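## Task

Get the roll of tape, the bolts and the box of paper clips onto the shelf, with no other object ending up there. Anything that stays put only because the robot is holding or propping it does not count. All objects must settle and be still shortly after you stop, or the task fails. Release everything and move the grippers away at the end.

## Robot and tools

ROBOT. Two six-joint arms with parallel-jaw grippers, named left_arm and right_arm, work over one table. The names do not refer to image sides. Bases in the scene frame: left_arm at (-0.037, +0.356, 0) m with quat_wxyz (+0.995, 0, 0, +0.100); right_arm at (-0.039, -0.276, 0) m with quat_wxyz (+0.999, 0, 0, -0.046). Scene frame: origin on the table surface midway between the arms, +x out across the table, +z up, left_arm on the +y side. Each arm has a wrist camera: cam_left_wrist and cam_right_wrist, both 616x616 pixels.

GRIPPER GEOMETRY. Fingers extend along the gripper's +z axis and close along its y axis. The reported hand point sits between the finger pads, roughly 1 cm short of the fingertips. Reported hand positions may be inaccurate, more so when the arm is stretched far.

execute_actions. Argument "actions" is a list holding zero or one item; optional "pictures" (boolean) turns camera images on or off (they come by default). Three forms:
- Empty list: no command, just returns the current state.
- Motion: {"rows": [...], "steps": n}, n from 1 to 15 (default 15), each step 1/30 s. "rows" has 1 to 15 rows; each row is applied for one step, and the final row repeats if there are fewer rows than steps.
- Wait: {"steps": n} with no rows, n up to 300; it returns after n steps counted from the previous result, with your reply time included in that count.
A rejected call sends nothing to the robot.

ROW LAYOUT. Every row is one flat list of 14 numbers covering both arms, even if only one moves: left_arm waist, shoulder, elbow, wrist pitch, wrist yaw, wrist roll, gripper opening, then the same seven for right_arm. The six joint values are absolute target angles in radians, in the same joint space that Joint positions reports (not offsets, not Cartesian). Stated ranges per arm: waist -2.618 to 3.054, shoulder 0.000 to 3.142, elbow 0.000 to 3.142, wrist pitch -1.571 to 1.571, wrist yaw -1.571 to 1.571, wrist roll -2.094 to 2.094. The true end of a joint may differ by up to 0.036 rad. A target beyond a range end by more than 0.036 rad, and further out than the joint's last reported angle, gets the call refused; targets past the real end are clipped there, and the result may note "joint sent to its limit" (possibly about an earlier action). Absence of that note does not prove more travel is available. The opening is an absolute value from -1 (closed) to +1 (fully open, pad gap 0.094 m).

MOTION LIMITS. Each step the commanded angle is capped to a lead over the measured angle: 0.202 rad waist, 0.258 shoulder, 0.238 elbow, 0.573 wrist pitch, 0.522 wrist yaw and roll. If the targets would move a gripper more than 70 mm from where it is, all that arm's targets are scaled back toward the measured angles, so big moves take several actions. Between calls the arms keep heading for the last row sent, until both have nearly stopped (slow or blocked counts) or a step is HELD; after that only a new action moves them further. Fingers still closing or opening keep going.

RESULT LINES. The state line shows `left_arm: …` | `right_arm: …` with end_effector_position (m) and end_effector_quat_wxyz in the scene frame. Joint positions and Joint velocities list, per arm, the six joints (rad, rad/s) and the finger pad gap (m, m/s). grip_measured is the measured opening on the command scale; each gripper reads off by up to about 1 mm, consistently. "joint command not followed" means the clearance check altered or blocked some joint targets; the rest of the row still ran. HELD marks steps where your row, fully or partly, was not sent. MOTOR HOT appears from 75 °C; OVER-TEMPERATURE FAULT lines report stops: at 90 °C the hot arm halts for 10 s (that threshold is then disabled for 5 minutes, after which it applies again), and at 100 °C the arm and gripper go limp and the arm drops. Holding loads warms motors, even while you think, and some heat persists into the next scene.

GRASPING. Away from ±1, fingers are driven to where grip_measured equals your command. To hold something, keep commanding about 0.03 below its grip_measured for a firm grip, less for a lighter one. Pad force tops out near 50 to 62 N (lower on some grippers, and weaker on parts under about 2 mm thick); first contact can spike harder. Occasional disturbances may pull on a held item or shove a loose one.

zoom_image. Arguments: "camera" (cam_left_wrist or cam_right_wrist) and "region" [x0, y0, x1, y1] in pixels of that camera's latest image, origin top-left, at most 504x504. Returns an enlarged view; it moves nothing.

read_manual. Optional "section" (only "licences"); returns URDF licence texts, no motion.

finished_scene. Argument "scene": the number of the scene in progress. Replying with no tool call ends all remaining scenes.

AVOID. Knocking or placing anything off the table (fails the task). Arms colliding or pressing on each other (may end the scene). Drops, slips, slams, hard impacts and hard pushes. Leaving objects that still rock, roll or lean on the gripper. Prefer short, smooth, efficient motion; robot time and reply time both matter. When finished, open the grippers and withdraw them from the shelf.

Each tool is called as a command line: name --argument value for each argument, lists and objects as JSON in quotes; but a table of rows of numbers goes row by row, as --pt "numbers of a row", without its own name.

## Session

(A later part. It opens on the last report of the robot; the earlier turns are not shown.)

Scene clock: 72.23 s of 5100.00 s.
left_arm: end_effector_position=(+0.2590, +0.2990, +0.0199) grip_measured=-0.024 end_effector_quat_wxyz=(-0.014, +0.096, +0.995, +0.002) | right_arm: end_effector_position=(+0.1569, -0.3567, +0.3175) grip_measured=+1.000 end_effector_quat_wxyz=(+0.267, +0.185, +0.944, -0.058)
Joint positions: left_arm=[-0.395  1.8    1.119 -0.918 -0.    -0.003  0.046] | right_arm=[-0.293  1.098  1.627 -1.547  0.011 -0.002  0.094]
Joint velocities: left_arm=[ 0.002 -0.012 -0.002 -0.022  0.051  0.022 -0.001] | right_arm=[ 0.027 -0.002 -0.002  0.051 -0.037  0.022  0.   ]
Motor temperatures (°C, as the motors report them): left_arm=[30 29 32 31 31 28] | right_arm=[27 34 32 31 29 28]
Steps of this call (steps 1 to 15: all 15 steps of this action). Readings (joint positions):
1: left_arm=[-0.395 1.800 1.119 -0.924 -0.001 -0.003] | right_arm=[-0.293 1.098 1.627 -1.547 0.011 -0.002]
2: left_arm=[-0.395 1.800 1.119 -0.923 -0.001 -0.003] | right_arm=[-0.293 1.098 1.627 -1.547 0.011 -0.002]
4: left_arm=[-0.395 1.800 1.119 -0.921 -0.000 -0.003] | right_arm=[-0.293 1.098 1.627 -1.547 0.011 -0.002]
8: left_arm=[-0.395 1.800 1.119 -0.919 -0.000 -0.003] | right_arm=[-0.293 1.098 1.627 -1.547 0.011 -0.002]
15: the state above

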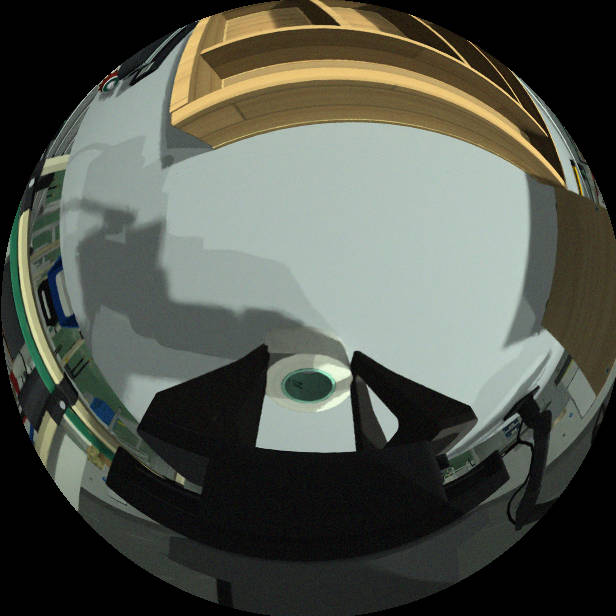

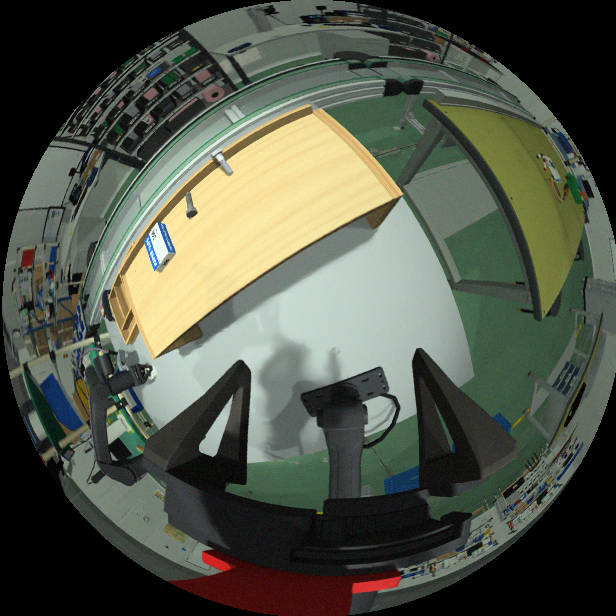

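execute_actions --actions '[{"rows":[[-0.39,1.75,1.33,-1.16,0,0,-0.06,-0.3,1.1,1.6,-1.55,0,0,1]],"steps":10}]'

execute_actions --actions '[{"rows":[[-1.30,1.90,1.52,-1.17,0,0,-0.06,-0.3,1.1,1.6,-1.55,0,0,1]],"steps":15}]'

execute_actions --actions '[{"rows":[[-1.30,1.965,1.365,-0.95,0,0,-0.06,-0.3,1.1,1.6,-1.55,0,0,1]],"steps":15}]'

Scene clock: 74.47 s of 5100.00 s.
left_arm: end_effector_position=(+0.2787, +0.2951, +0.0808) grip_measured=-0.024 end_effector_quat_wxyz=(+0.011, +0.096, +0.995, -0.001) | right_arm: end_effector_position=(+0.1569, -0.3567, +0.3175) grip_measured=+1.000 end_effector_quat_wxyz=(+0.267, +0.185, +0.944, -0.058)
Joint positions: left_arm=[-0.395  1.755  1.32  -1.113 -0.    -0.003  0.046] | right_arm=[-0.293  1.098  1.627 -1.547  0.011 -0.002  0.094]
Joint velocities: left_arm=[-0.002  0.037  0.022 -0.374  0.022 -0.022 -0.   ] | right_arm=[ 0.012  0.002 -0.002 -0.007  0.051 -0.051  0.   ]
Motor temperatures (°C, as the motors report them): left_arm=[30 30 32 31 31 28] | right_arm=[27 34 31 31 29 28]
Steps of this call (steps 1 to 15: the robot went on to your last target; steps 16 to 57: nothing new was sent; steps 58 to 67: all 10 steps of this action). Readings (joint positions):
58: left_arm=[-0.395 1.803 1.152 -0.965 -0.000 -0.003] | right_arm=[-0.293 1.098 1.627 -1.547 0.011 -0.002]
59: left_arm=[-0.395 1.806 1.196 -1.019 -0.000 -0.003] | right_arm=[-0.293 1.098 1.627 -1.547 0.011 -0.002]
61: left_arm=[-0.395 1.790 1.274 -1.060 -0.000 -0.003] | right_arm=[-0.293 1.098 1.627 -1.547 0.011 -0.002]
65: left_arm=[-0.395 1.755 1.320 -1.092 -0.000 -0.003] | right_arm=[-0.293 1.098 1.627 -1.547 0.011 -0.002]
67: the state above

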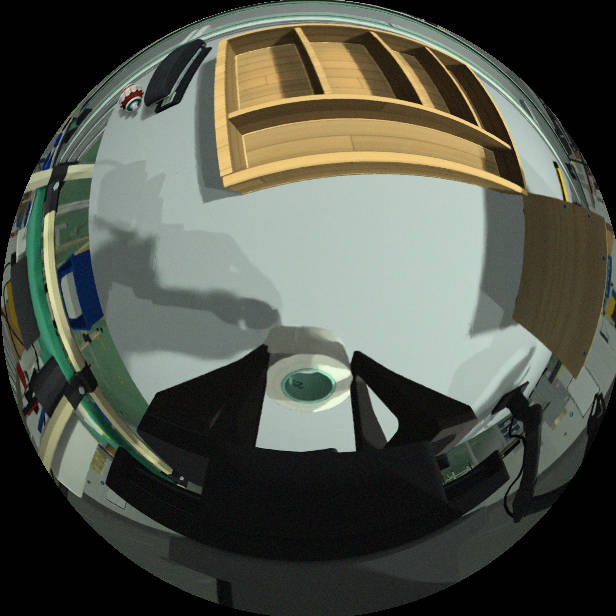

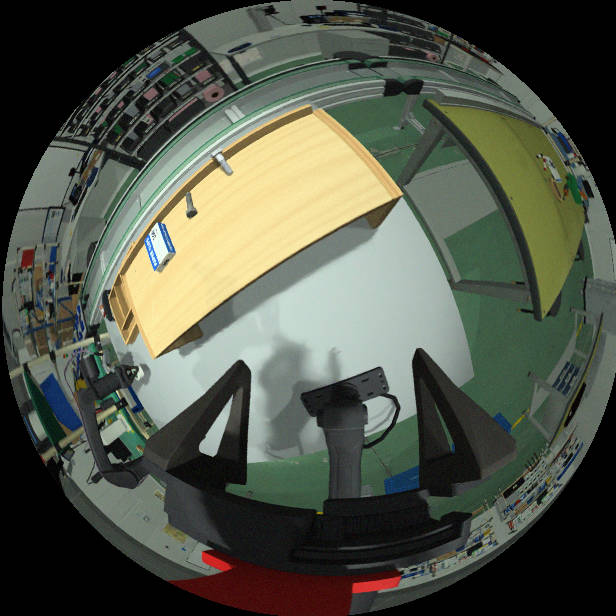

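Scene clock: 74.97 s of 5100.00 s.
left_arm: end_effector_position=(+0.1305, +0.0371, +0.0721) grip_measured=-0.024 end_effector_quat_wxyz=(+0.004, +0.516, +0.856, -0.005) | right_arm: end_effector_position=(+0.1569, -0.3567, +0.3175) grip_measured=+1.000 end_effector_quat_wxyz=(+0.267, +0.185, +0.944, -0.058)
Joint positions: left_arm=[-1.289  1.918  1.493 -1.135  0.004 -0.003  0.046] | right_arm=[-0.293  1.098  1.627 -1.547  0.011 -0.002  0.094]
Joint velocities: left_arm=[-1.409 -0.007 -0.007  0.007  0.168 -0.051 -0.   ] | right_arm=[-0.002 -0.007  0.032 -0.037  0.007 -0.081  0.   ]
Motor temperatures (°C, as the motors report them): left_arm=[30 30 32 31 31 28] | right_arm=[27 34 31 31 29 28]
Steps of this call (steps 1 to 15: all 15 steps of this action). Readings (joint positions):
1: left_arm=[-0.413 1.778 1.351 -1.149 -0.011 -0.003] | right_arm=[-0.293 1.098 1.627 -1.547 0.011 -0.002]
2: left_arm=[-0.449 1.814 1.399 -1.170 -0.018 -0.003] | right_arm=[-0.293 1.098 1.627 -1.547 0.011 -0.002]
4: left_arm=[-0.555 1.876 1.470 -1.152 -0.020 -0.003] | right_arm=[-0.293 1.098 1.627 -1.547 0.011 -0.002]
8: left_arm=[-0.817 1.916 1.493 -1.135 -0.015 -0.003] | right_arm=[-0.293 1.098 1.627 -1.547 0.011 -0.002]
15: the state above

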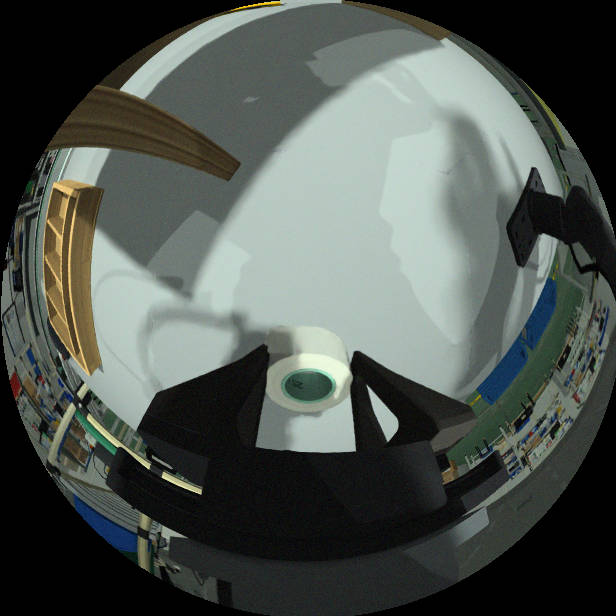

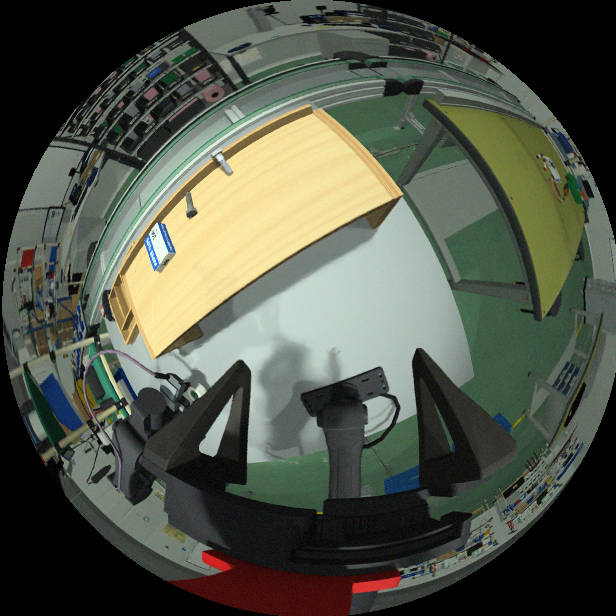

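Scene clock: 75.47 s of 5100.00 s.
left_arm: end_effector_position=(+0.1203, +0.0405, +0.0199) grip_measured=-0.024 end_effector_quat_wxyz=(-0.015, +0.524, +0.852, +0.002) | right_arm: end_effector_position=(+0.1569, -0.3567, +0.3175) grip_measured=+1.000 end_effector_quat_wxyz=(+0.267, +0.185, +0.944, -0.058)
Joint positions: left_arm=[-1.306  1.98   1.364 -0.982  0.012 -0.003  0.046] | right_arm=[-0.293  1.098  1.627 -1.547  0.011 -0.002  0.094]
Joint velocities: left_arm=[-0.002  0.002  0.002 -0.007  0.022 -0.022  0.   ] | right_arm=[-0.002  0.012 -0.022  0.051  0.051 -0.007  0.   ]
Motor temperatures (°C, as the motors report them): left_arm=[30 30 32 31 31 28] | right_arm=[27 33 31 31 29 28]
Steps of this call (steps 1 to 15: all 15 steps of this action). Readings (joint positions):
1: left_arm=[-1.327 1.918 1.472 -1.104 0.012 -0.003] | right_arm=[-0.293 1.098 1.627 -1.547 0.011 -0.002]
2: left_arm=[-1.347 1.920 1.444 -1.066 0.018 -0.003] | right_arm=[-0.293 1.098 1.627 -1.547 0.011 -0.002]
4: left_arm=[-1.347 1.946 1.396 -1.027 0.021 -0.003] | right_arm=[-0.293 1.098 1.627 -1.547 0.011 -0.002]
8: left_arm=[-1.312 1.980 1.364 -1.002 0.021 -0.003] | right_arm=[-0.293 1.098 1.627 -1.547 0.011 -0.002]
15: the state above

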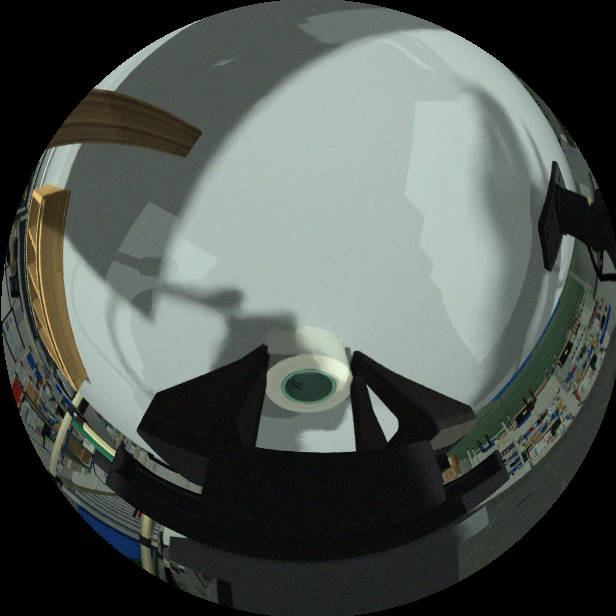

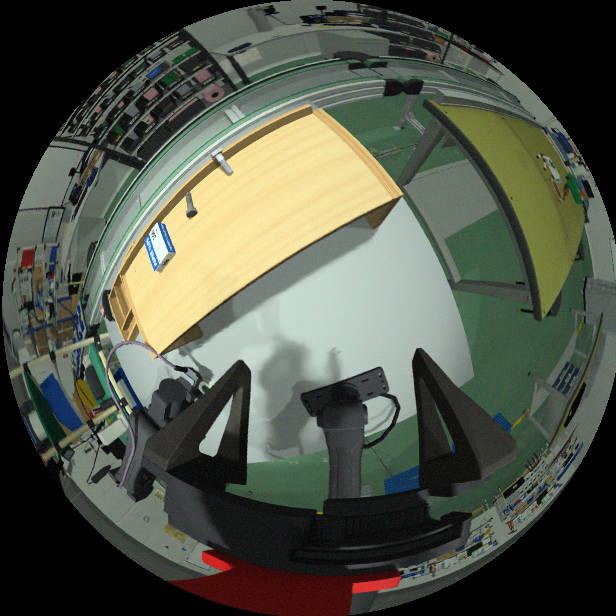

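execute_actions --actions '[{"rows":[[-1.30,1.965,1.365,-0.95,0,0,1,0.3,1.2,1.6,-1.5,0,0,1],[-1.30,1.965,1.365,-0.95,0,0,1,0.3,1.2,1.6,-1.5,0,0,1],[-1.30,1.965,1.365,-0.95,0,0,1,0.3,1.2,1.6,-1.5,0,0,1],[-1.30,1.965,1.365,-0.95,0,0,1,0.3,1.2,1.6,-1.5,0,0,1],[-1.30,1.965,1.365,-0.95,0,0,1,0.3,1.2,1.6,-1.5,0,0,1],[-1.30,1.965,1.365,-0.95,0,0,1,0.3,1.2,1.6,-1.5,0,0,1],[-1.30,1.6,1.5,-1.45,0,0,1,0.3,1.2,1.6,-1.5,0,0,1]],"steps":15}]'

execute_actions --actions '[{"rows":[[0,1.0,1.5,-1.5,0,0,1,0.5,1.3,1.6,-1.5,0,0,1]],"steps":15}]'

execute_actions --actions '[{"rows":[[0,1.0,1.5,-1.5,0,0,1,1.197,1.75,1.6,-1.4,0,0,1]],"steps":15}]'

execute_actions --actions '[{"rows":[[0,1.0,1.5,-1.5,0,0,1,1.197,1.88,1.475,-1.12,0,0,1]],"steps":15}]'

Scene clock: 79.60 s of 5100.00 s.
left_arm: end_effector_position=(+0.1037, +0.0753, +0.1442) grip_measured=+1.000 end_effector_quat_wxyz=(+0.029, +0.524, +0.851, -0.023) | right_arm: end_effector_position=(+0.1996, -0.2259, +0.2925) grip_measured=+1.000 end_effector_quat_wxyz=(+0.228, -0.098, +0.968, +0.025)
Joint positions: left_arm=[-1.306  1.661  1.463 -1.298  0.008 -0.003  0.094] | right_arm=[ 0.294  1.217  1.606 -1.497 -0.004  0.001  0.094]
Joint velocities: left_arm=[-0.007 -1.194  0.476 -0.945 -0.022 -0.007  0.   ] | right_arm=[ 0.007 -0.007 -0.007  0.037 -0.022 -0.051  0.   ]
Motor temperatures (°C, as the motors report them): left_arm=[30 31 32 31 31 28] | right_arm=[27 33 31 31 29 28]
Steps of this call (steps 1 to 15: the robot went on to your last target; steps 16 to 90: nothing new was sent; then 0.63 s passed at rest; steps 91 to 105: all 15 steps of this action). Readings (joint positions):
91: left_arm=[-1.306 1.980 1.364 -0.981 0.011 -0.003] | right_arm=[-0.251 1.107 1.627 -1.546 0.028 0.001]
92: left_arm=[-1.306 1.980 1.364 -0.979 0.010 -0.003] | right_arm=[-0.177 1.121 1.627 -1.540 0.027 0.002]
94: left_arm=[-1.306 1.980 1.364 -0.975 0.009 -0.003] | right_arm=[-0.025 1.167 1.627 -1.525 0.022 0.002]
98: left_arm=[-1.306 1.952 1.377 -1.045 0.008 -0.003] | right_arm=[0.248 1.221 1.608 -1.496 0.006 0.001]
105: the state above

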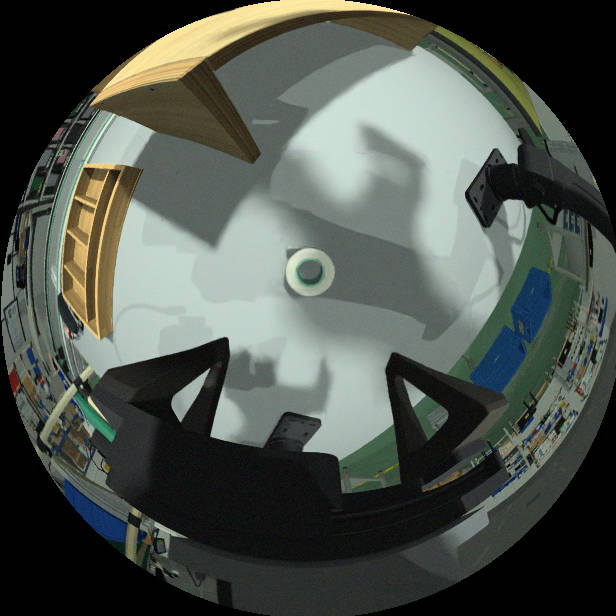

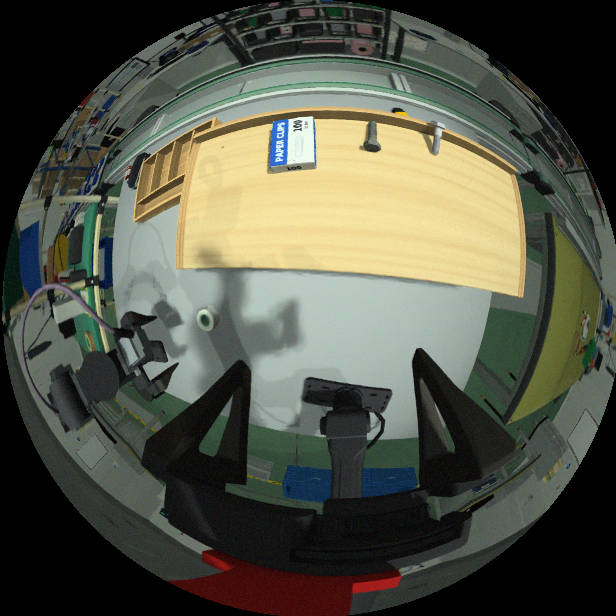

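Scene clock: 80.10 s of 5100.00 s.
left_arm: end_effector_position=(+0.1572, +0.3109, +0.3096) grip_measured=+1.000 end_effector_quat_wxyz=(+0.305, +0.111, +0.945, -0.036) | right_arm: end_effector_position=(+0.1988, -0.1740, +0.2706) grip_measured=+1.000 end_effector_quat_wxyz=(+0.179, -0.195, +0.964, +0.038)
Joint positions: left_arm=[-0.437  0.974  1.497 -1.47  -0.002 -0.002  0.094] | right_arm=[ 0.494  1.311  1.606 -1.498 -0.002  0.003  0.094]
Joint velocities: left_arm=[ 2.171 -0.007 -0.017 -0.242 -0.022 -0.095  0.   ] | right_arm=[-0.012 -0.012  0.007 -0.007 -0.022 -0.022  0.   ]
Motor temperatures (°C, as the motors report them): left_arm=[30 31 32 31 31 28] | right_arm=[27 33 31 31 29 28]
Steps of this call (steps 1 to 15: all 15 steps of this action). Readings (joint positions):
1: left_arm=[-1.294 1.614 1.470 -1.316 0.014 -0.002] | right_arm=[0.330 1.225 1.606 -1.499 0.015 0.004]
2: left_arm=[-1.265 1.563 1.470 -1.329 0.017 -0.002] | right_arm=[0.395 1.236 1.606 -1.498 0.016 0.004]
4: left_arm=[-1.174 1.459 1.470 -1.358 0.016 -0.002] | right_arm=[0.477 1.273 1.606 -1.498 0.001 0.003]
8: left_arm=[-0.956 1.232 1.470 -1.397 0.008 -0.002] | right_arm=[0.494 1.312 1.606 -1.498 -0.002 0.003]
15: the state above

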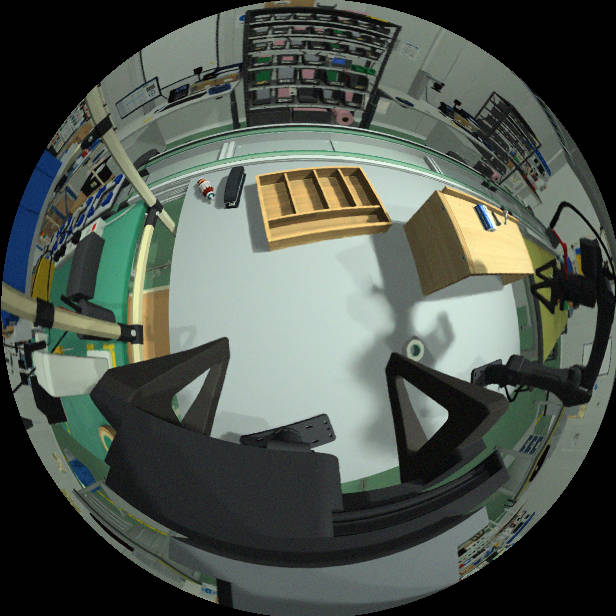

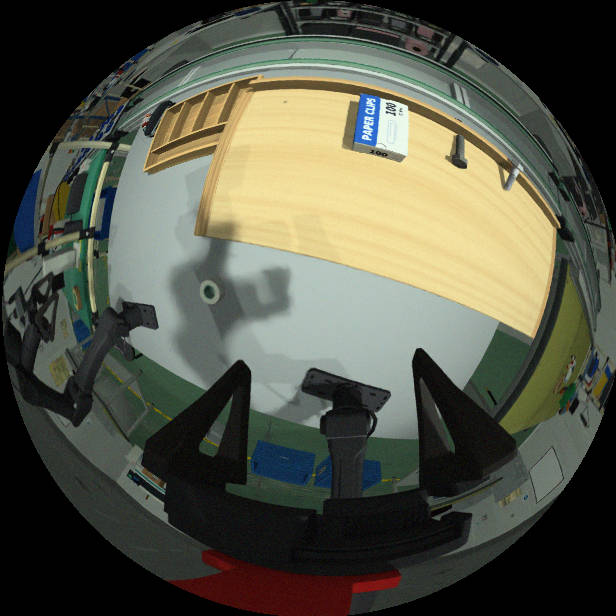

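Scene clock: 80.60 s of 5100.00 s.
left_arm: end_effector_position=(+0.1583, +0.3957, +0.3024) grip_measured=+1.000 end_effector_quat_wxyz=(+0.284, -0.093, +0.954, +0.029) | right_arm: end_effector_position=(+0.0980, +0.0225, +0.1392) grip_measured=+1.000 end_effector_quat_wxyz=(-0.005, -0.535, +0.845, +0.004)
Joint positions: left_arm=[-0.01   0.998  1.497 -1.492 -0.005 -0.002  0.094] | right_arm=[ 1.225  1.792  1.597 -1.381 -0.012  0.002  0.094]
Joint velocities: left_arm=[-0.012 -0.007  0.002 -0.022  0.051  0.081  0.   ] | right_arm=[ 0.437 -0.266  0.002 -0.051 -0.198 -0.11   0.   ]
Motor temperatures (°C, as the motors report them): left_arm=[30 31 32 31 31 28] | right_arm=[27 33 31 31 29 28]
Steps of this call (steps 1 to 15: all 15 steps of this action). Readings (joint positions):
1: left_arm=[-0.360 0.976 1.497 -1.476 -0.001 -0.002] | right_arm=[0.516 1.329 1.610 -1.500 0.010 0.005]
2: left_arm=[-0.284 0.982 1.497 -1.479 -0.000 -0.002] | right_arm=[0.558 1.357 1.615 -1.493 0.013 0.005]
4: left_arm=[-0.131 0.992 1.497 -1.480 0.001 -0.002] | right_arm=[0.651 1.449 1.615 -1.470 0.012 0.005]
8: left_arm=[-0.012 0.998 1.497 -1.485 -0.007 -0.002] | right_arm=[0.840 1.680 1.615 -1.422 0.015 0.005]
15: the state above

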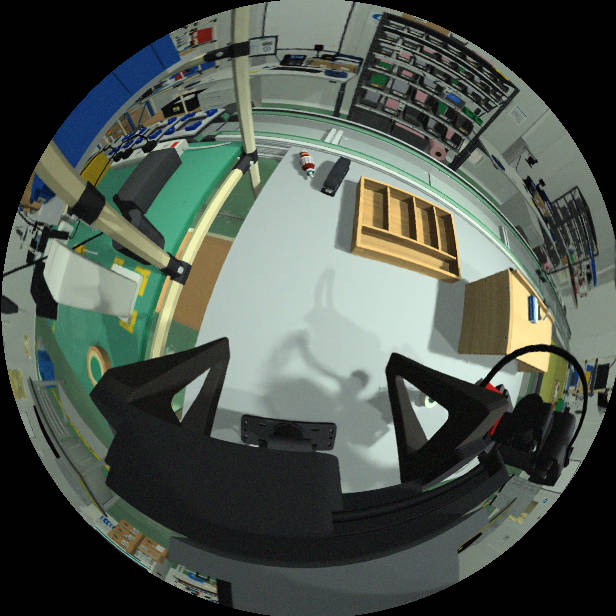

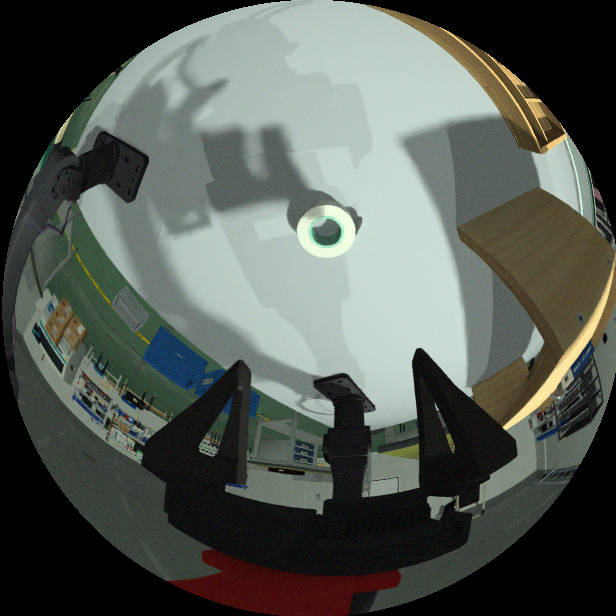

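Scene clock: 81.10 s of 5100.00 s.
left_arm: end_effector_position=(+0.1582, +0.3955, +0.3023) grip_measured=+1.000 end_effector_quat_wxyz=(+0.283, -0.093, +0.954, +0.029) | right_arm: end_effector_position=(+0.1172, +0.0433, +0.0761) grip_measured=+1.000 end_effector_quat_wxyz=(+0.003, -0.526, +0.851, +0.008)
Joint positions: left_arm=[-0.01   0.998  1.497 -1.493 -0.005 -0.002  0.094] | right_arm=[ 1.202  1.895  1.478 -1.14  -0.011  0.002  0.094]
Joint velocities: left_arm=[-0.002  0.002 -0.032  0.007 -0.022 -0.037  0.   ] | right_arm=[0.002 0.002 0.002 0.139 0.007 0.081 0.   ]
Motor temperatures (°C, as the motors report them): left_arm=[30 31 32 31 31 28] | right_arm=[27 33 31 31 29 28]
Steps of this call (steps 1 to 15: all 15 steps of this action). Readings (joint positions):
1: left_arm=[-0.010 0.998 1.497 -1.492 -0.005 -0.002] | right_arm=[1.232 1.790 1.582 -1.352 -0.016 0.002]
2: left_arm=[-0.010 0.998 1.497 -1.492 -0.005 -0.002] | right_arm=[1.229 1.793 1.563 -1.308 -0.016 0.002]
4: left_arm=[-0.010 0.998 1.497 -1.493 -0.005 -0.002] | right_arm=[1.215 1.829 1.527 -1.238 -0.015 0.002]
8: left_arm=[-0.010 0.998 1.497 -1.493 -0.005 -0.002] | right_arm=[1.202 1.896 1.482 -1.172 -0.011 0.002]
15: the state above

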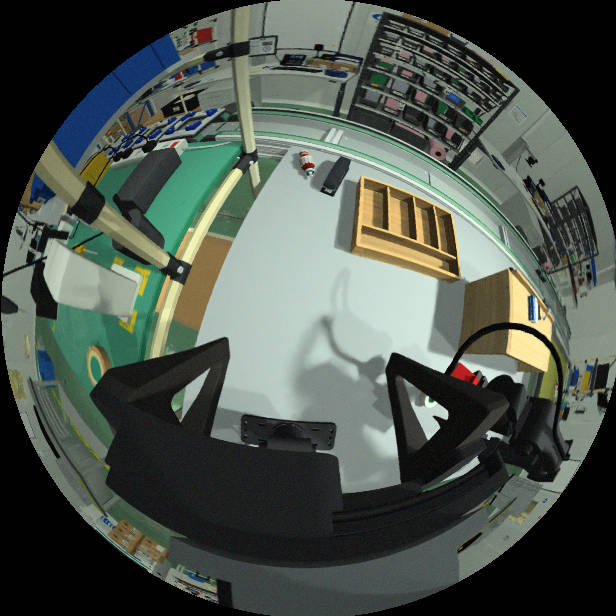

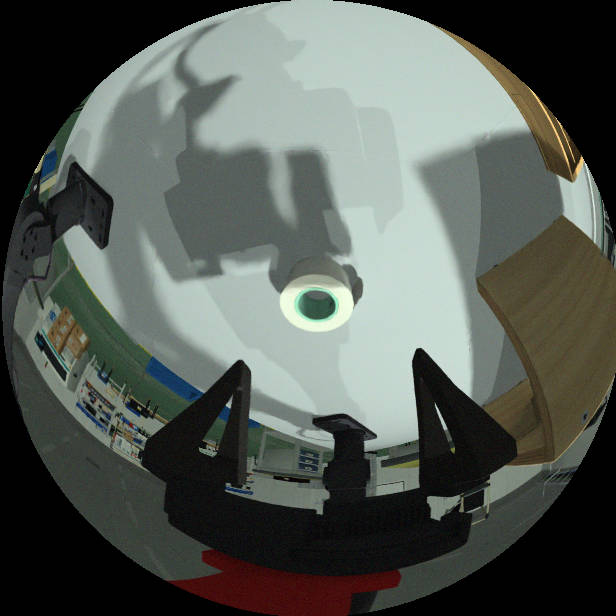

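execute_actions --actions '[{"rows":[[0,1.0,1.5,-1.5,0,0,1,1.215,1.97,1.58,-1.16,0,0,1]],"steps":10}]'

execute_actions --actions '[{"rows":[[0,1.0,1.5,-1.5,0,0,1,1.215,2.01,1.42,-0.95,0,0,1]],"steps":15}]'

execute_actions --actions '[{"rows":[[0,1.0,1.5,-1.5,0,0,1,1.215,2.01,1.42,-0.95,0,0,-0.07]],"steps":15}]'

Scene clock: 82.30 s of 5100.00 s.
left_arm: end_effector_position=(+0.1581, +0.3955, +0.3023) grip_measured=+1.000 end_effector_quat_wxyz=(+0.283, -0.093, +0.954, +0.029) | right_arm: end_effector_position=(+0.1230, +0.0581, +0.0708) grip_measured=+1.000 end_effector_quat_wxyz=(-0.000, -0.527, +0.850, +0.007)
Joint positions: left_arm=[-0.01   0.998  1.497 -1.493 -0.005 -0.002  0.094] | right_arm=[ 1.206  1.965  1.553 -1.152 -0.011  0.002  0.094]
Joint velocities: left_arm=[-0.002  0.012  0.007  0.007  0.022 -0.007  0.   ] | right_arm=[-0.012 -0.002  0.002 -0.095  0.007 -0.081  0.   ]
Motor temperatures (°C, as the motors report them): left_arm=[30 30 32 31 31 28] | right_arm=[27 33 31 31 29 28]
Steps of this call (steps 1 to 15: the robot went on to your last target; steps 16 to 26: nothing new was sent; steps 27 to 36: all 10 steps of this action). Readings (joint positions):
27: left_arm=[-0.010 0.998 1.497 -1.493 -0.005 -0.002] | right_arm=[1.202 1.905 1.494 -1.147 -0.011 0.002]
28: left_arm=[-0.010 0.998 1.497 -1.493 -0.005 -0.002] | right_arm=[1.202 1.922 1.518 -1.157 -0.011 0.002]
30: left_arm=[-0.010 0.998 1.497 -1.493 -0.005 -0.002] | right_arm=[1.203 1.950 1.548 -1.151 -0.011 0.002]
34: left_arm=[-0.010 0.998 1.497 -1.493 -0.005 -0.002] | right_arm=[1.206 1.965 1.553 -1.151 -0.011 0.002]
36: the state above

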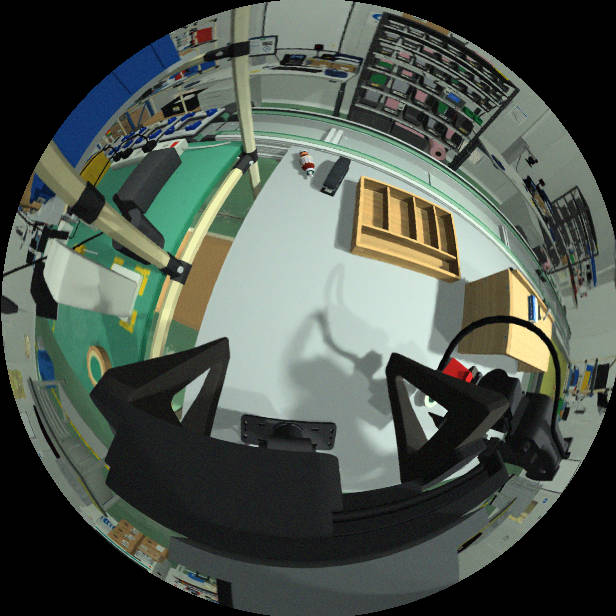

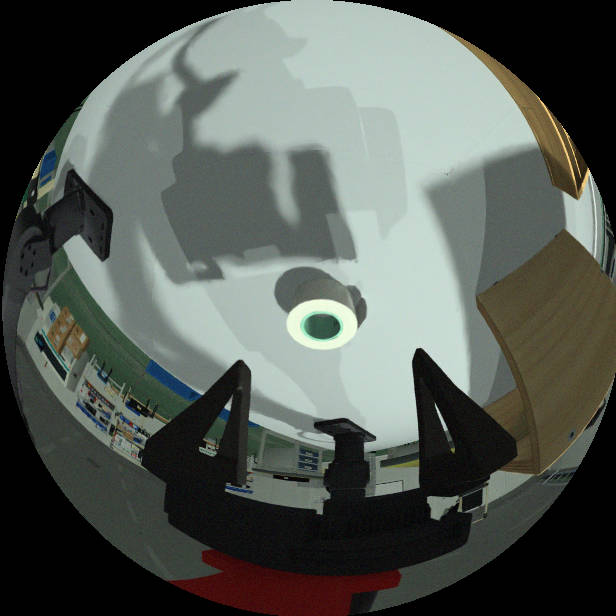

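Scene clock: 82.80 s of 5100.00 s.
left_arm: end_effector_position=(+0.1581, +0.3955, +0.3023) grip_measured=+1.000 end_effector_quat_wxyz=(+0.283, -0.093, +0.954, +0.029) | right_arm: end_effector_position=(+0.1236, +0.0595, +0.0207) grip_measured=+1.000 end_effector_quat_wxyz=(+0.000, -0.527, +0.850, +0.007)
Joint positions: left_arm=[-0.01   0.998  1.497 -1.493 -0.005 -0.002  0.094] | right_arm=[ 1.206  2.02   1.426 -0.97  -0.011  0.002  0.094]
Joint velocities: left_arm=[-0.007  0.007  0.002 -0.007  0.051  0.022  0.   ] | right_arm=[ 0.002 -0.007  0.007  0.139  0.037 -0.022  0.   ]
Motor temperatures (°C, as the motors report them): left_arm=[30 30 32 31 31 28] | right_arm=[27 33 31 31 29 28]
Steps of this call (steps 1 to 15: all 15 steps of this action). Readings (joint positions):
1: left_arm=[-0.010 0.998 1.497 -1.493 -0.005 -0.002] | right_arm=[1.206 1.964 1.533 -1.120 -0.011 0.002]
2: left_arm=[-0.010 0.998 1.497 -1.493 -0.005 -0.002] | right_arm=[1.206 1.964 1.507 -1.081 -0.011 0.002]
4: left_arm=[-0.010 0.998 1.497 -1.493 -0.005 -0.002] | right_arm=[1.206 1.983 1.463 -1.034 -0.011 0.002]
8: left_arm=[-0.010 0.998 1.497 -1.493 -0.005 -0.002] | right_arm=[1.206 2.019 1.427 -0.999 -0.011 0.002]
15: the state above

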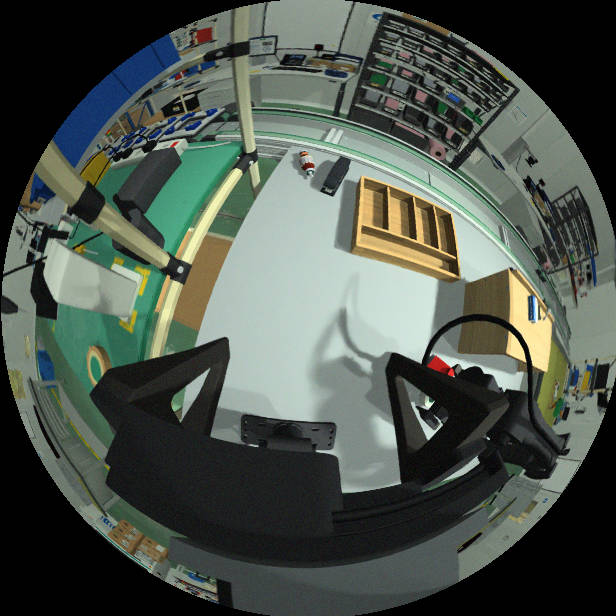

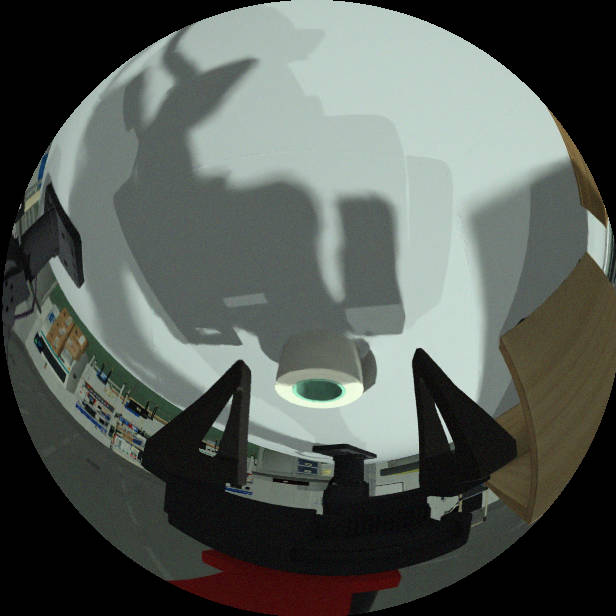

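Scene clock: 83.30 s of 5100.00 s.
left_arm: end_effector_position=(+0.1581, +0.3955, +0.3023) grip_measured=+1.000 end_effector_quat_wxyz=(+0.283, -0.093, +0.954, +0.029) | right_arm: end_effector_position=(+0.1245, +0.0608, +0.0207) grip_measured=-0.060 end_effector_quat_wxyz=(+0.003, -0.527, +0.850, +0.008)
Joint positions: left_arm=[-0.01   0.998  1.497 -1.493 -0.005 -0.002  0.094] | right_arm=[ 1.206  2.02   1.426 -0.964 -0.01   0.002  0.044]
Joint velocities: left_arm=[-0.007  0.002  0.002  0.037 -0.007 -0.007  0.   ] | right_arm=[-0.007  0.007 -0.012  0.007 -0.037 -0.037 -0.001]
Motor temperatures (°C, as the motors report them): left_arm=[30 30 32 31 31 28] | right_arm=[27 33 31 31 29 28]
Steps of this call (steps 1 to 15: all 15 steps of this action). Readings (joint positions):
1: left_arm=[-0.010 0.998 1.497 -1.493 -0.005 -0.002] | right_arm=[1.206 2.020 1.426 -0.968 -0.011 0.002]
2: left_arm=[-0.010 0.998 1.497 -1.493 -0.005 -0.002] | right_arm=[1.206 2.020 1.426 -0.966 -0.011 0.002]
4: left_arm=[-0.010 0.998 1.497 -1.493 -0.005 -0.002] | right_arm=[1.206 2.020 1.426 -0.964 -0.011 0.002]
8: left_arm=[-0.010 0.998 1.497 -1.493 -0.005 -0.002] | right_arm=[1.206 2.020 1.426 -0.964 -0.010 0.002]
15: the state above

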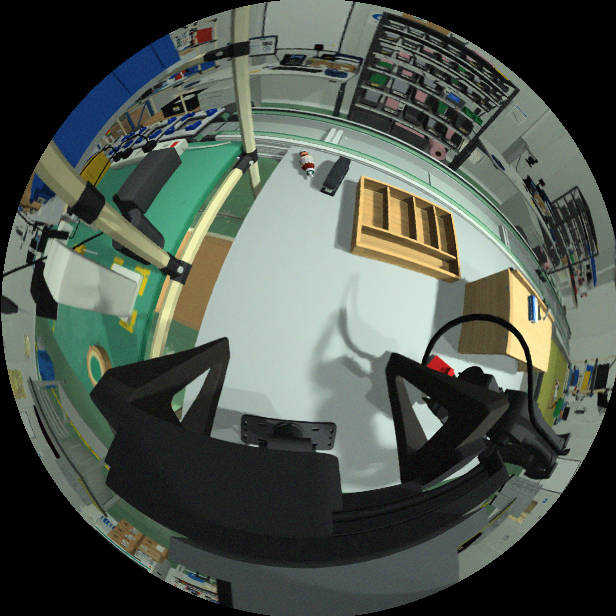

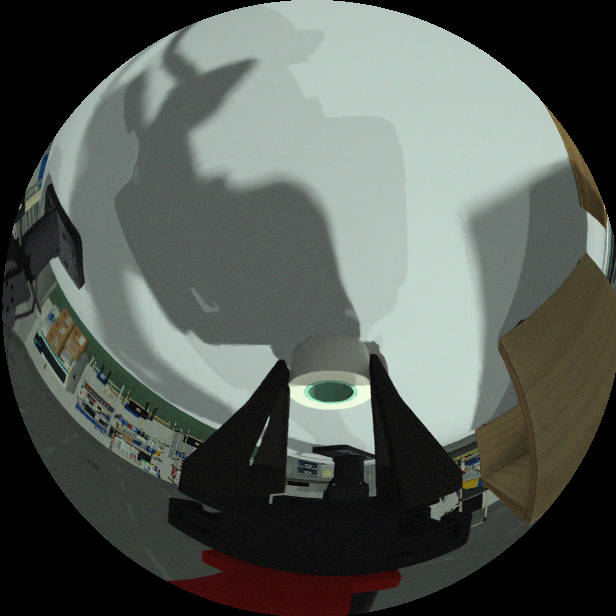

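execute_actions --actions '[{"rows":[[0,1.0,1.5,-1.5,0,0,1,1.215,1.6,1.6,-1.5,0,0,-0.11]],"steps":15}]'

execute_actions --actions '[{"rows":[[0,1.0,1.5,-1.5,0,0,1,0.9,1.15,1.7,-1.5,0,0,-0.11]],"steps":15}]'

execute_actions --actions '[{"rows":[[0,1.0,1.5,-1.5,0,0,1,0.2,1.5,2.0,-1.45,0,0,-0.11]],"steps":15}]'

execute_actions --actions '[{"rows":[[0,1.0,1.5,-1.5,0,0,1,0.2,1.68,1.85,-1.40,0,0,-0.11]],"steps":15}]'

Scene clock: 85.20 s of 5100.00 s.
left_arm: end_effector_position=(+0.1581, +0.3955, +0.3023) grip_measured=+1.000 end_effector_quat_wxyz=(+0.283, -0.093, +0.954, +0.029) | right_arm: end_effector_position=(+0.0924, -0.0044, +0.2062) grip_measured=-0.093 end_effector_quat_wxyz=(+0.067, -0.526, +0.847, +0.048)
Joint positions: left_arm=[-0.01   0.998  1.497 -1.493 -0.005 -0.002  0.094] | right_arm=[ 1.206  1.566  1.602 -1.443 -0.01   0.002  0.043]
Joint velocities: left_arm=[ 0.002  0.002 -0.012 -0.007 -0.022 -0.022  0.   ] | right_arm=[-0.012  0.002 -0.002 -0.432  0.007 -0.007 -0.   ]
Motor temperatures (°C, as the motors report them): left_arm=[30 30 32 31 31 28] | right_arm=[27 34 31 31 29 28]
Steps of this call (steps 1 to 15: the robot went on to your last target; steps 16 to 42: nothing new was sent; steps 43 to 57: all 15 steps of this action). Readings (joint positions):
43: left_arm=[-0.010 0.998 1.497 -1.493 -0.005 -0.002] | right_arm=[1.206 2.011 1.435 -0.992 -0.010 0.002]
44: left_arm=[-0.010 0.998 1.497 -1.493 -0.005 -0.002] | right_arm=[1.206 1.995 1.443 -1.041 -0.010 0.002]
46: left_arm=[-0.010 0.998 1.497 -1.493 -0.005 -0.002] | right_arm=[1.206 1.934 1.464 -1.133 -0.010 0.002]
50: left_arm=[-0.010 0.998 1.497 -1.493 -0.005 -0.002] | right_arm=[1.206 1.758 1.518 -1.266 -0.010 0.002]
57: the state above

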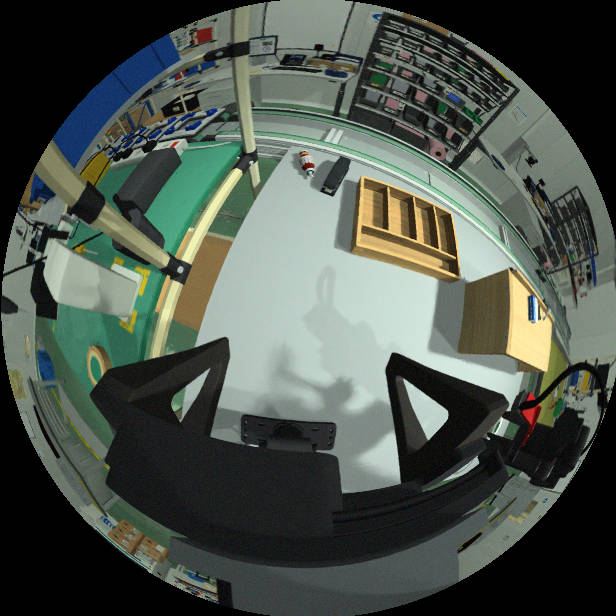

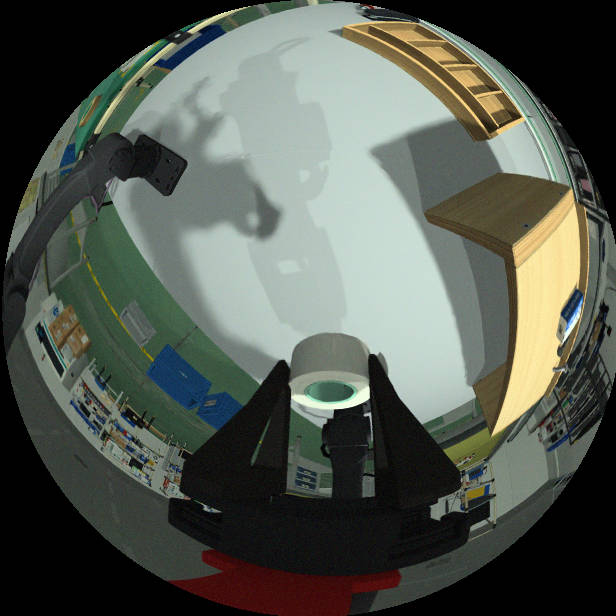

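Scene clock: 85.70 s of 5100.00 s.
left_arm: end_effector_position=(+0.1581, +0.3955, +0.3023) grip_measured=+1.000 end_effector_quat_wxyz=(+0.283, -0.093, +0.954, +0.029) | right_arm: end_effector_position=(+0.1176, -0.1084, +0.3480) grip_measured=-0.093 end_effector_quat_wxyz=(+0.304, -0.374, +0.866, +0.133)
Joint positions: left_arm=[-0.01   0.998  1.497 -1.493 -0.005 -0.002  0.094] | right_arm=[ 0.908  1.114  1.705 -1.485 -0.003  0.001  0.043]
Joint velocities: left_arm=[-0.012  0.007  0.017 -0.037 -0.051 -0.037  0.   ] | right_arm=[-0.012  0.198  0.007 -0.11   0.007  0.022  0.   ]
Motor temperatures (°C, as the motors report them): left_arm=[30 30 32 31 31 28] | right_arm=[27 34 32 31 29 28]
Steps of this call (steps 1 to 15: all 15 steps of this action). Readings (joint positions):
1: left_arm=[-0.010 0.998 1.497 -1.493 -0.005 -0.002] | right_arm=[1.191 1.554 1.602 -1.450 -0.018 0.001]
2: left_arm=[-0.010 0.998 1.497 -1.493 -0.005 -0.002] | right_arm=[1.161 1.536 1.602 -1.453 -0.022 0.001]
4: left_arm=[-0.010 0.998 1.497 -1.493 -0.005 -0.002] | right_arm=[1.076 1.466 1.606 -1.454 -0.021 0.001]
8: left_arm=[-0.010 0.998 1.497 -1.493 -0.005 -0.002] | right_arm=[0.936 1.274 1.640 -1.458 -0.007 0.001]
15: the state above

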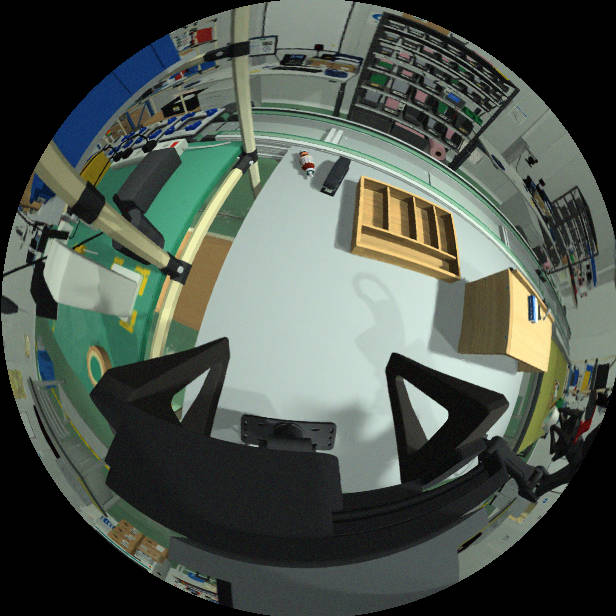

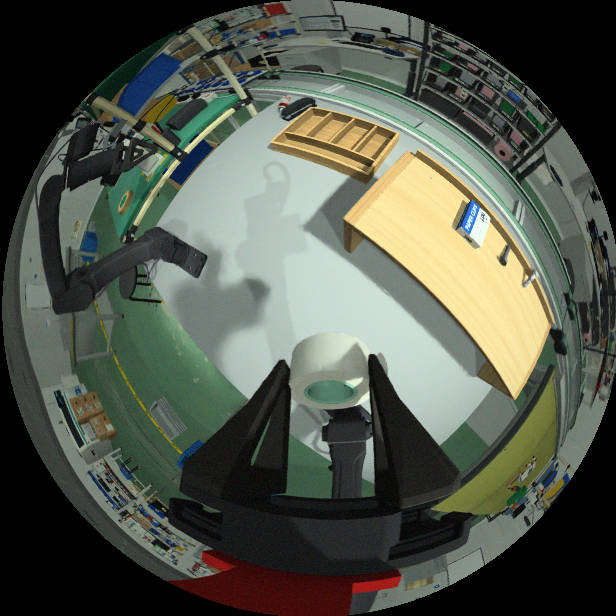

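Scene clock: 86.20 s of 5100.00 s.
left_arm: end_effector_position=(+0.1581, +0.3955, +0.3023) grip_measured=+1.000 end_effector_quat_wxyz=(+0.283, -0.093, +0.954, +0.029) | right_arm: end_effector_position=(+0.3011, -0.2440, +0.3313) grip_measured=-0.093 end_effector_quat_wxyz=(+0.282, -0.045, +0.958, +0.009)
Joint positions: left_arm=[-0.01   0.998  1.497 -1.493 -0.005 -0.002  0.094] | right_arm=[ 0.19   1.534  1.97  -1.436  0.01  -0.     0.043]
Joint velocities: left_arm=[-0.007  0.007  0.002  0.007 -0.037  0.022  0.   ] | right_arm=[ 0.056 -0.281 -0.002 -0.11   0.007  0.051 -0.002]
Motor temperatures (°C, as the motors report them): left_arm=[30 30 32 31 31 28] | right_arm=[27 34 32 31 29 28]
Steps of this call (steps 1 to 15: all 15 steps of this action). Readings (joint positions):
1: left_arm=[-0.010 0.998 1.497 -1.493 -0.005 -0.002] | right_arm=[0.873 1.151 1.745 -1.516 -0.019 -0.001]
2: left_arm=[-0.010 0.998 1.497 -1.493 -0.005 -0.002] | right_arm=[0.814 1.207 1.813 -1.532 -0.019 -0.001]
4: left_arm=[-0.010 0.998 1.497 -1.493 -0.005 -0.002] | right_arm=[0.703 1.326 1.919 -1.497 -0.019 -0.001]
8: left_arm=[-0.010 0.998 1.497 -1.493 -0.005 -0.002] | right_arm=[0.437 1.506 1.970 -1.433 -0.023 -0.001]
15: the state above

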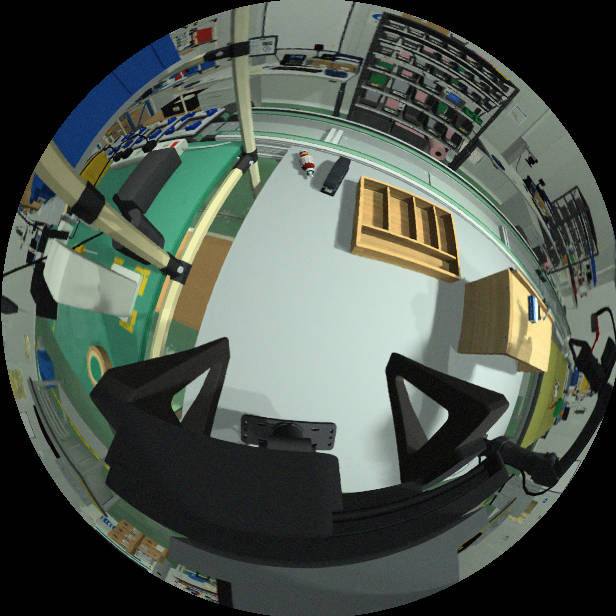

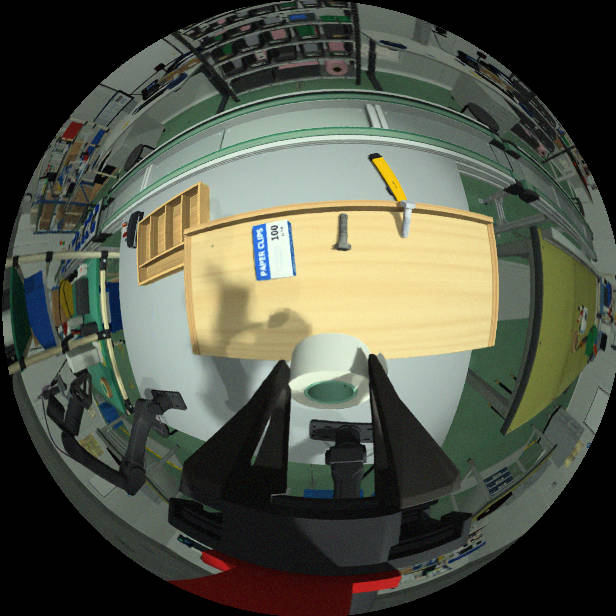

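Scene clock: 86.70 s of 5100.00 s.
left_arm: end_effector_position=(+0.1581, +0.3955, +0.3023) grip_measured=+1.000 end_effector_quat_wxyz=(+0.283, -0.093, +0.954, +0.029) | right_arm: end_effector_position=(+0.3230, -0.2414, +0.2363) grip_measured=-0.093 end_effector_quat_wxyz=(+0.151, -0.048, +0.987, +0.003)
Joint positions: left_arm=[-0.01   0.998  1.497 -1.493 -0.005 -0.002  0.094] | right_arm=[ 0.191  1.703  1.841 -1.405  0.01  -0.     0.043]
Joint velocities: left_arm=[ 0.017 -0.007  0.002 -0.022  0.022  0.022  0.   ] | right_arm=[-0.002 -0.159 -0.012  0.007  0.051 -0.051 -0.001]
Motor temperatures (°C, as the motors report them): left_arm=[30 30 32 32 31 28] | right_arm=[27 34 32 31 29 28]
Steps of this call (steps 1 to 15: all 15 steps of this action). Readings (joint positions):
1: left_arm=[-0.010 0.998 1.497 -1.493 -0.005 -0.002] | right_arm=[0.191 1.535 1.964 -1.434 0.010 -0.000]
2: left_arm=[-0.010 0.998 1.497 -1.493 -0.005 -0.002] | right_arm=[0.191 1.541 1.956 -1.429 0.010 -0.000]
4: left_arm=[-0.010 0.998 1.497 -1.493 -0.005 -0.002] | right_arm=[0.191 1.583 1.926 -1.418 0.010 -0.000]
8: left_arm=[-0.010 0.998 1.497 -1.493 -0.005 -0.002] | right_arm=[0.191 1.694 1.860 -1.406 0.010 -0.000]
15: the state above

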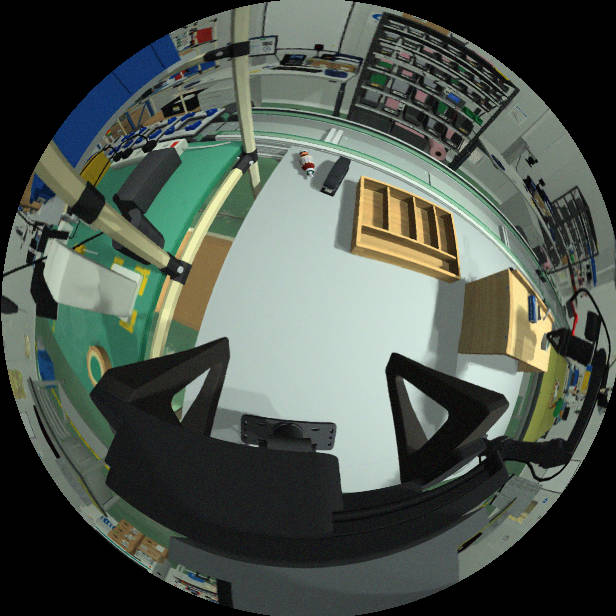

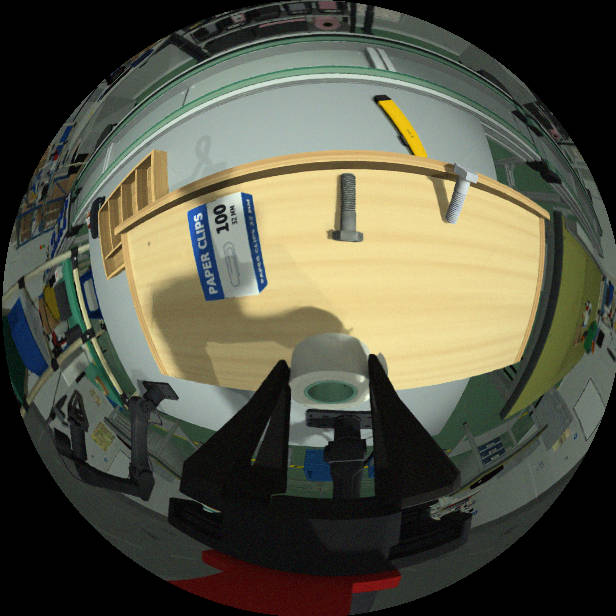

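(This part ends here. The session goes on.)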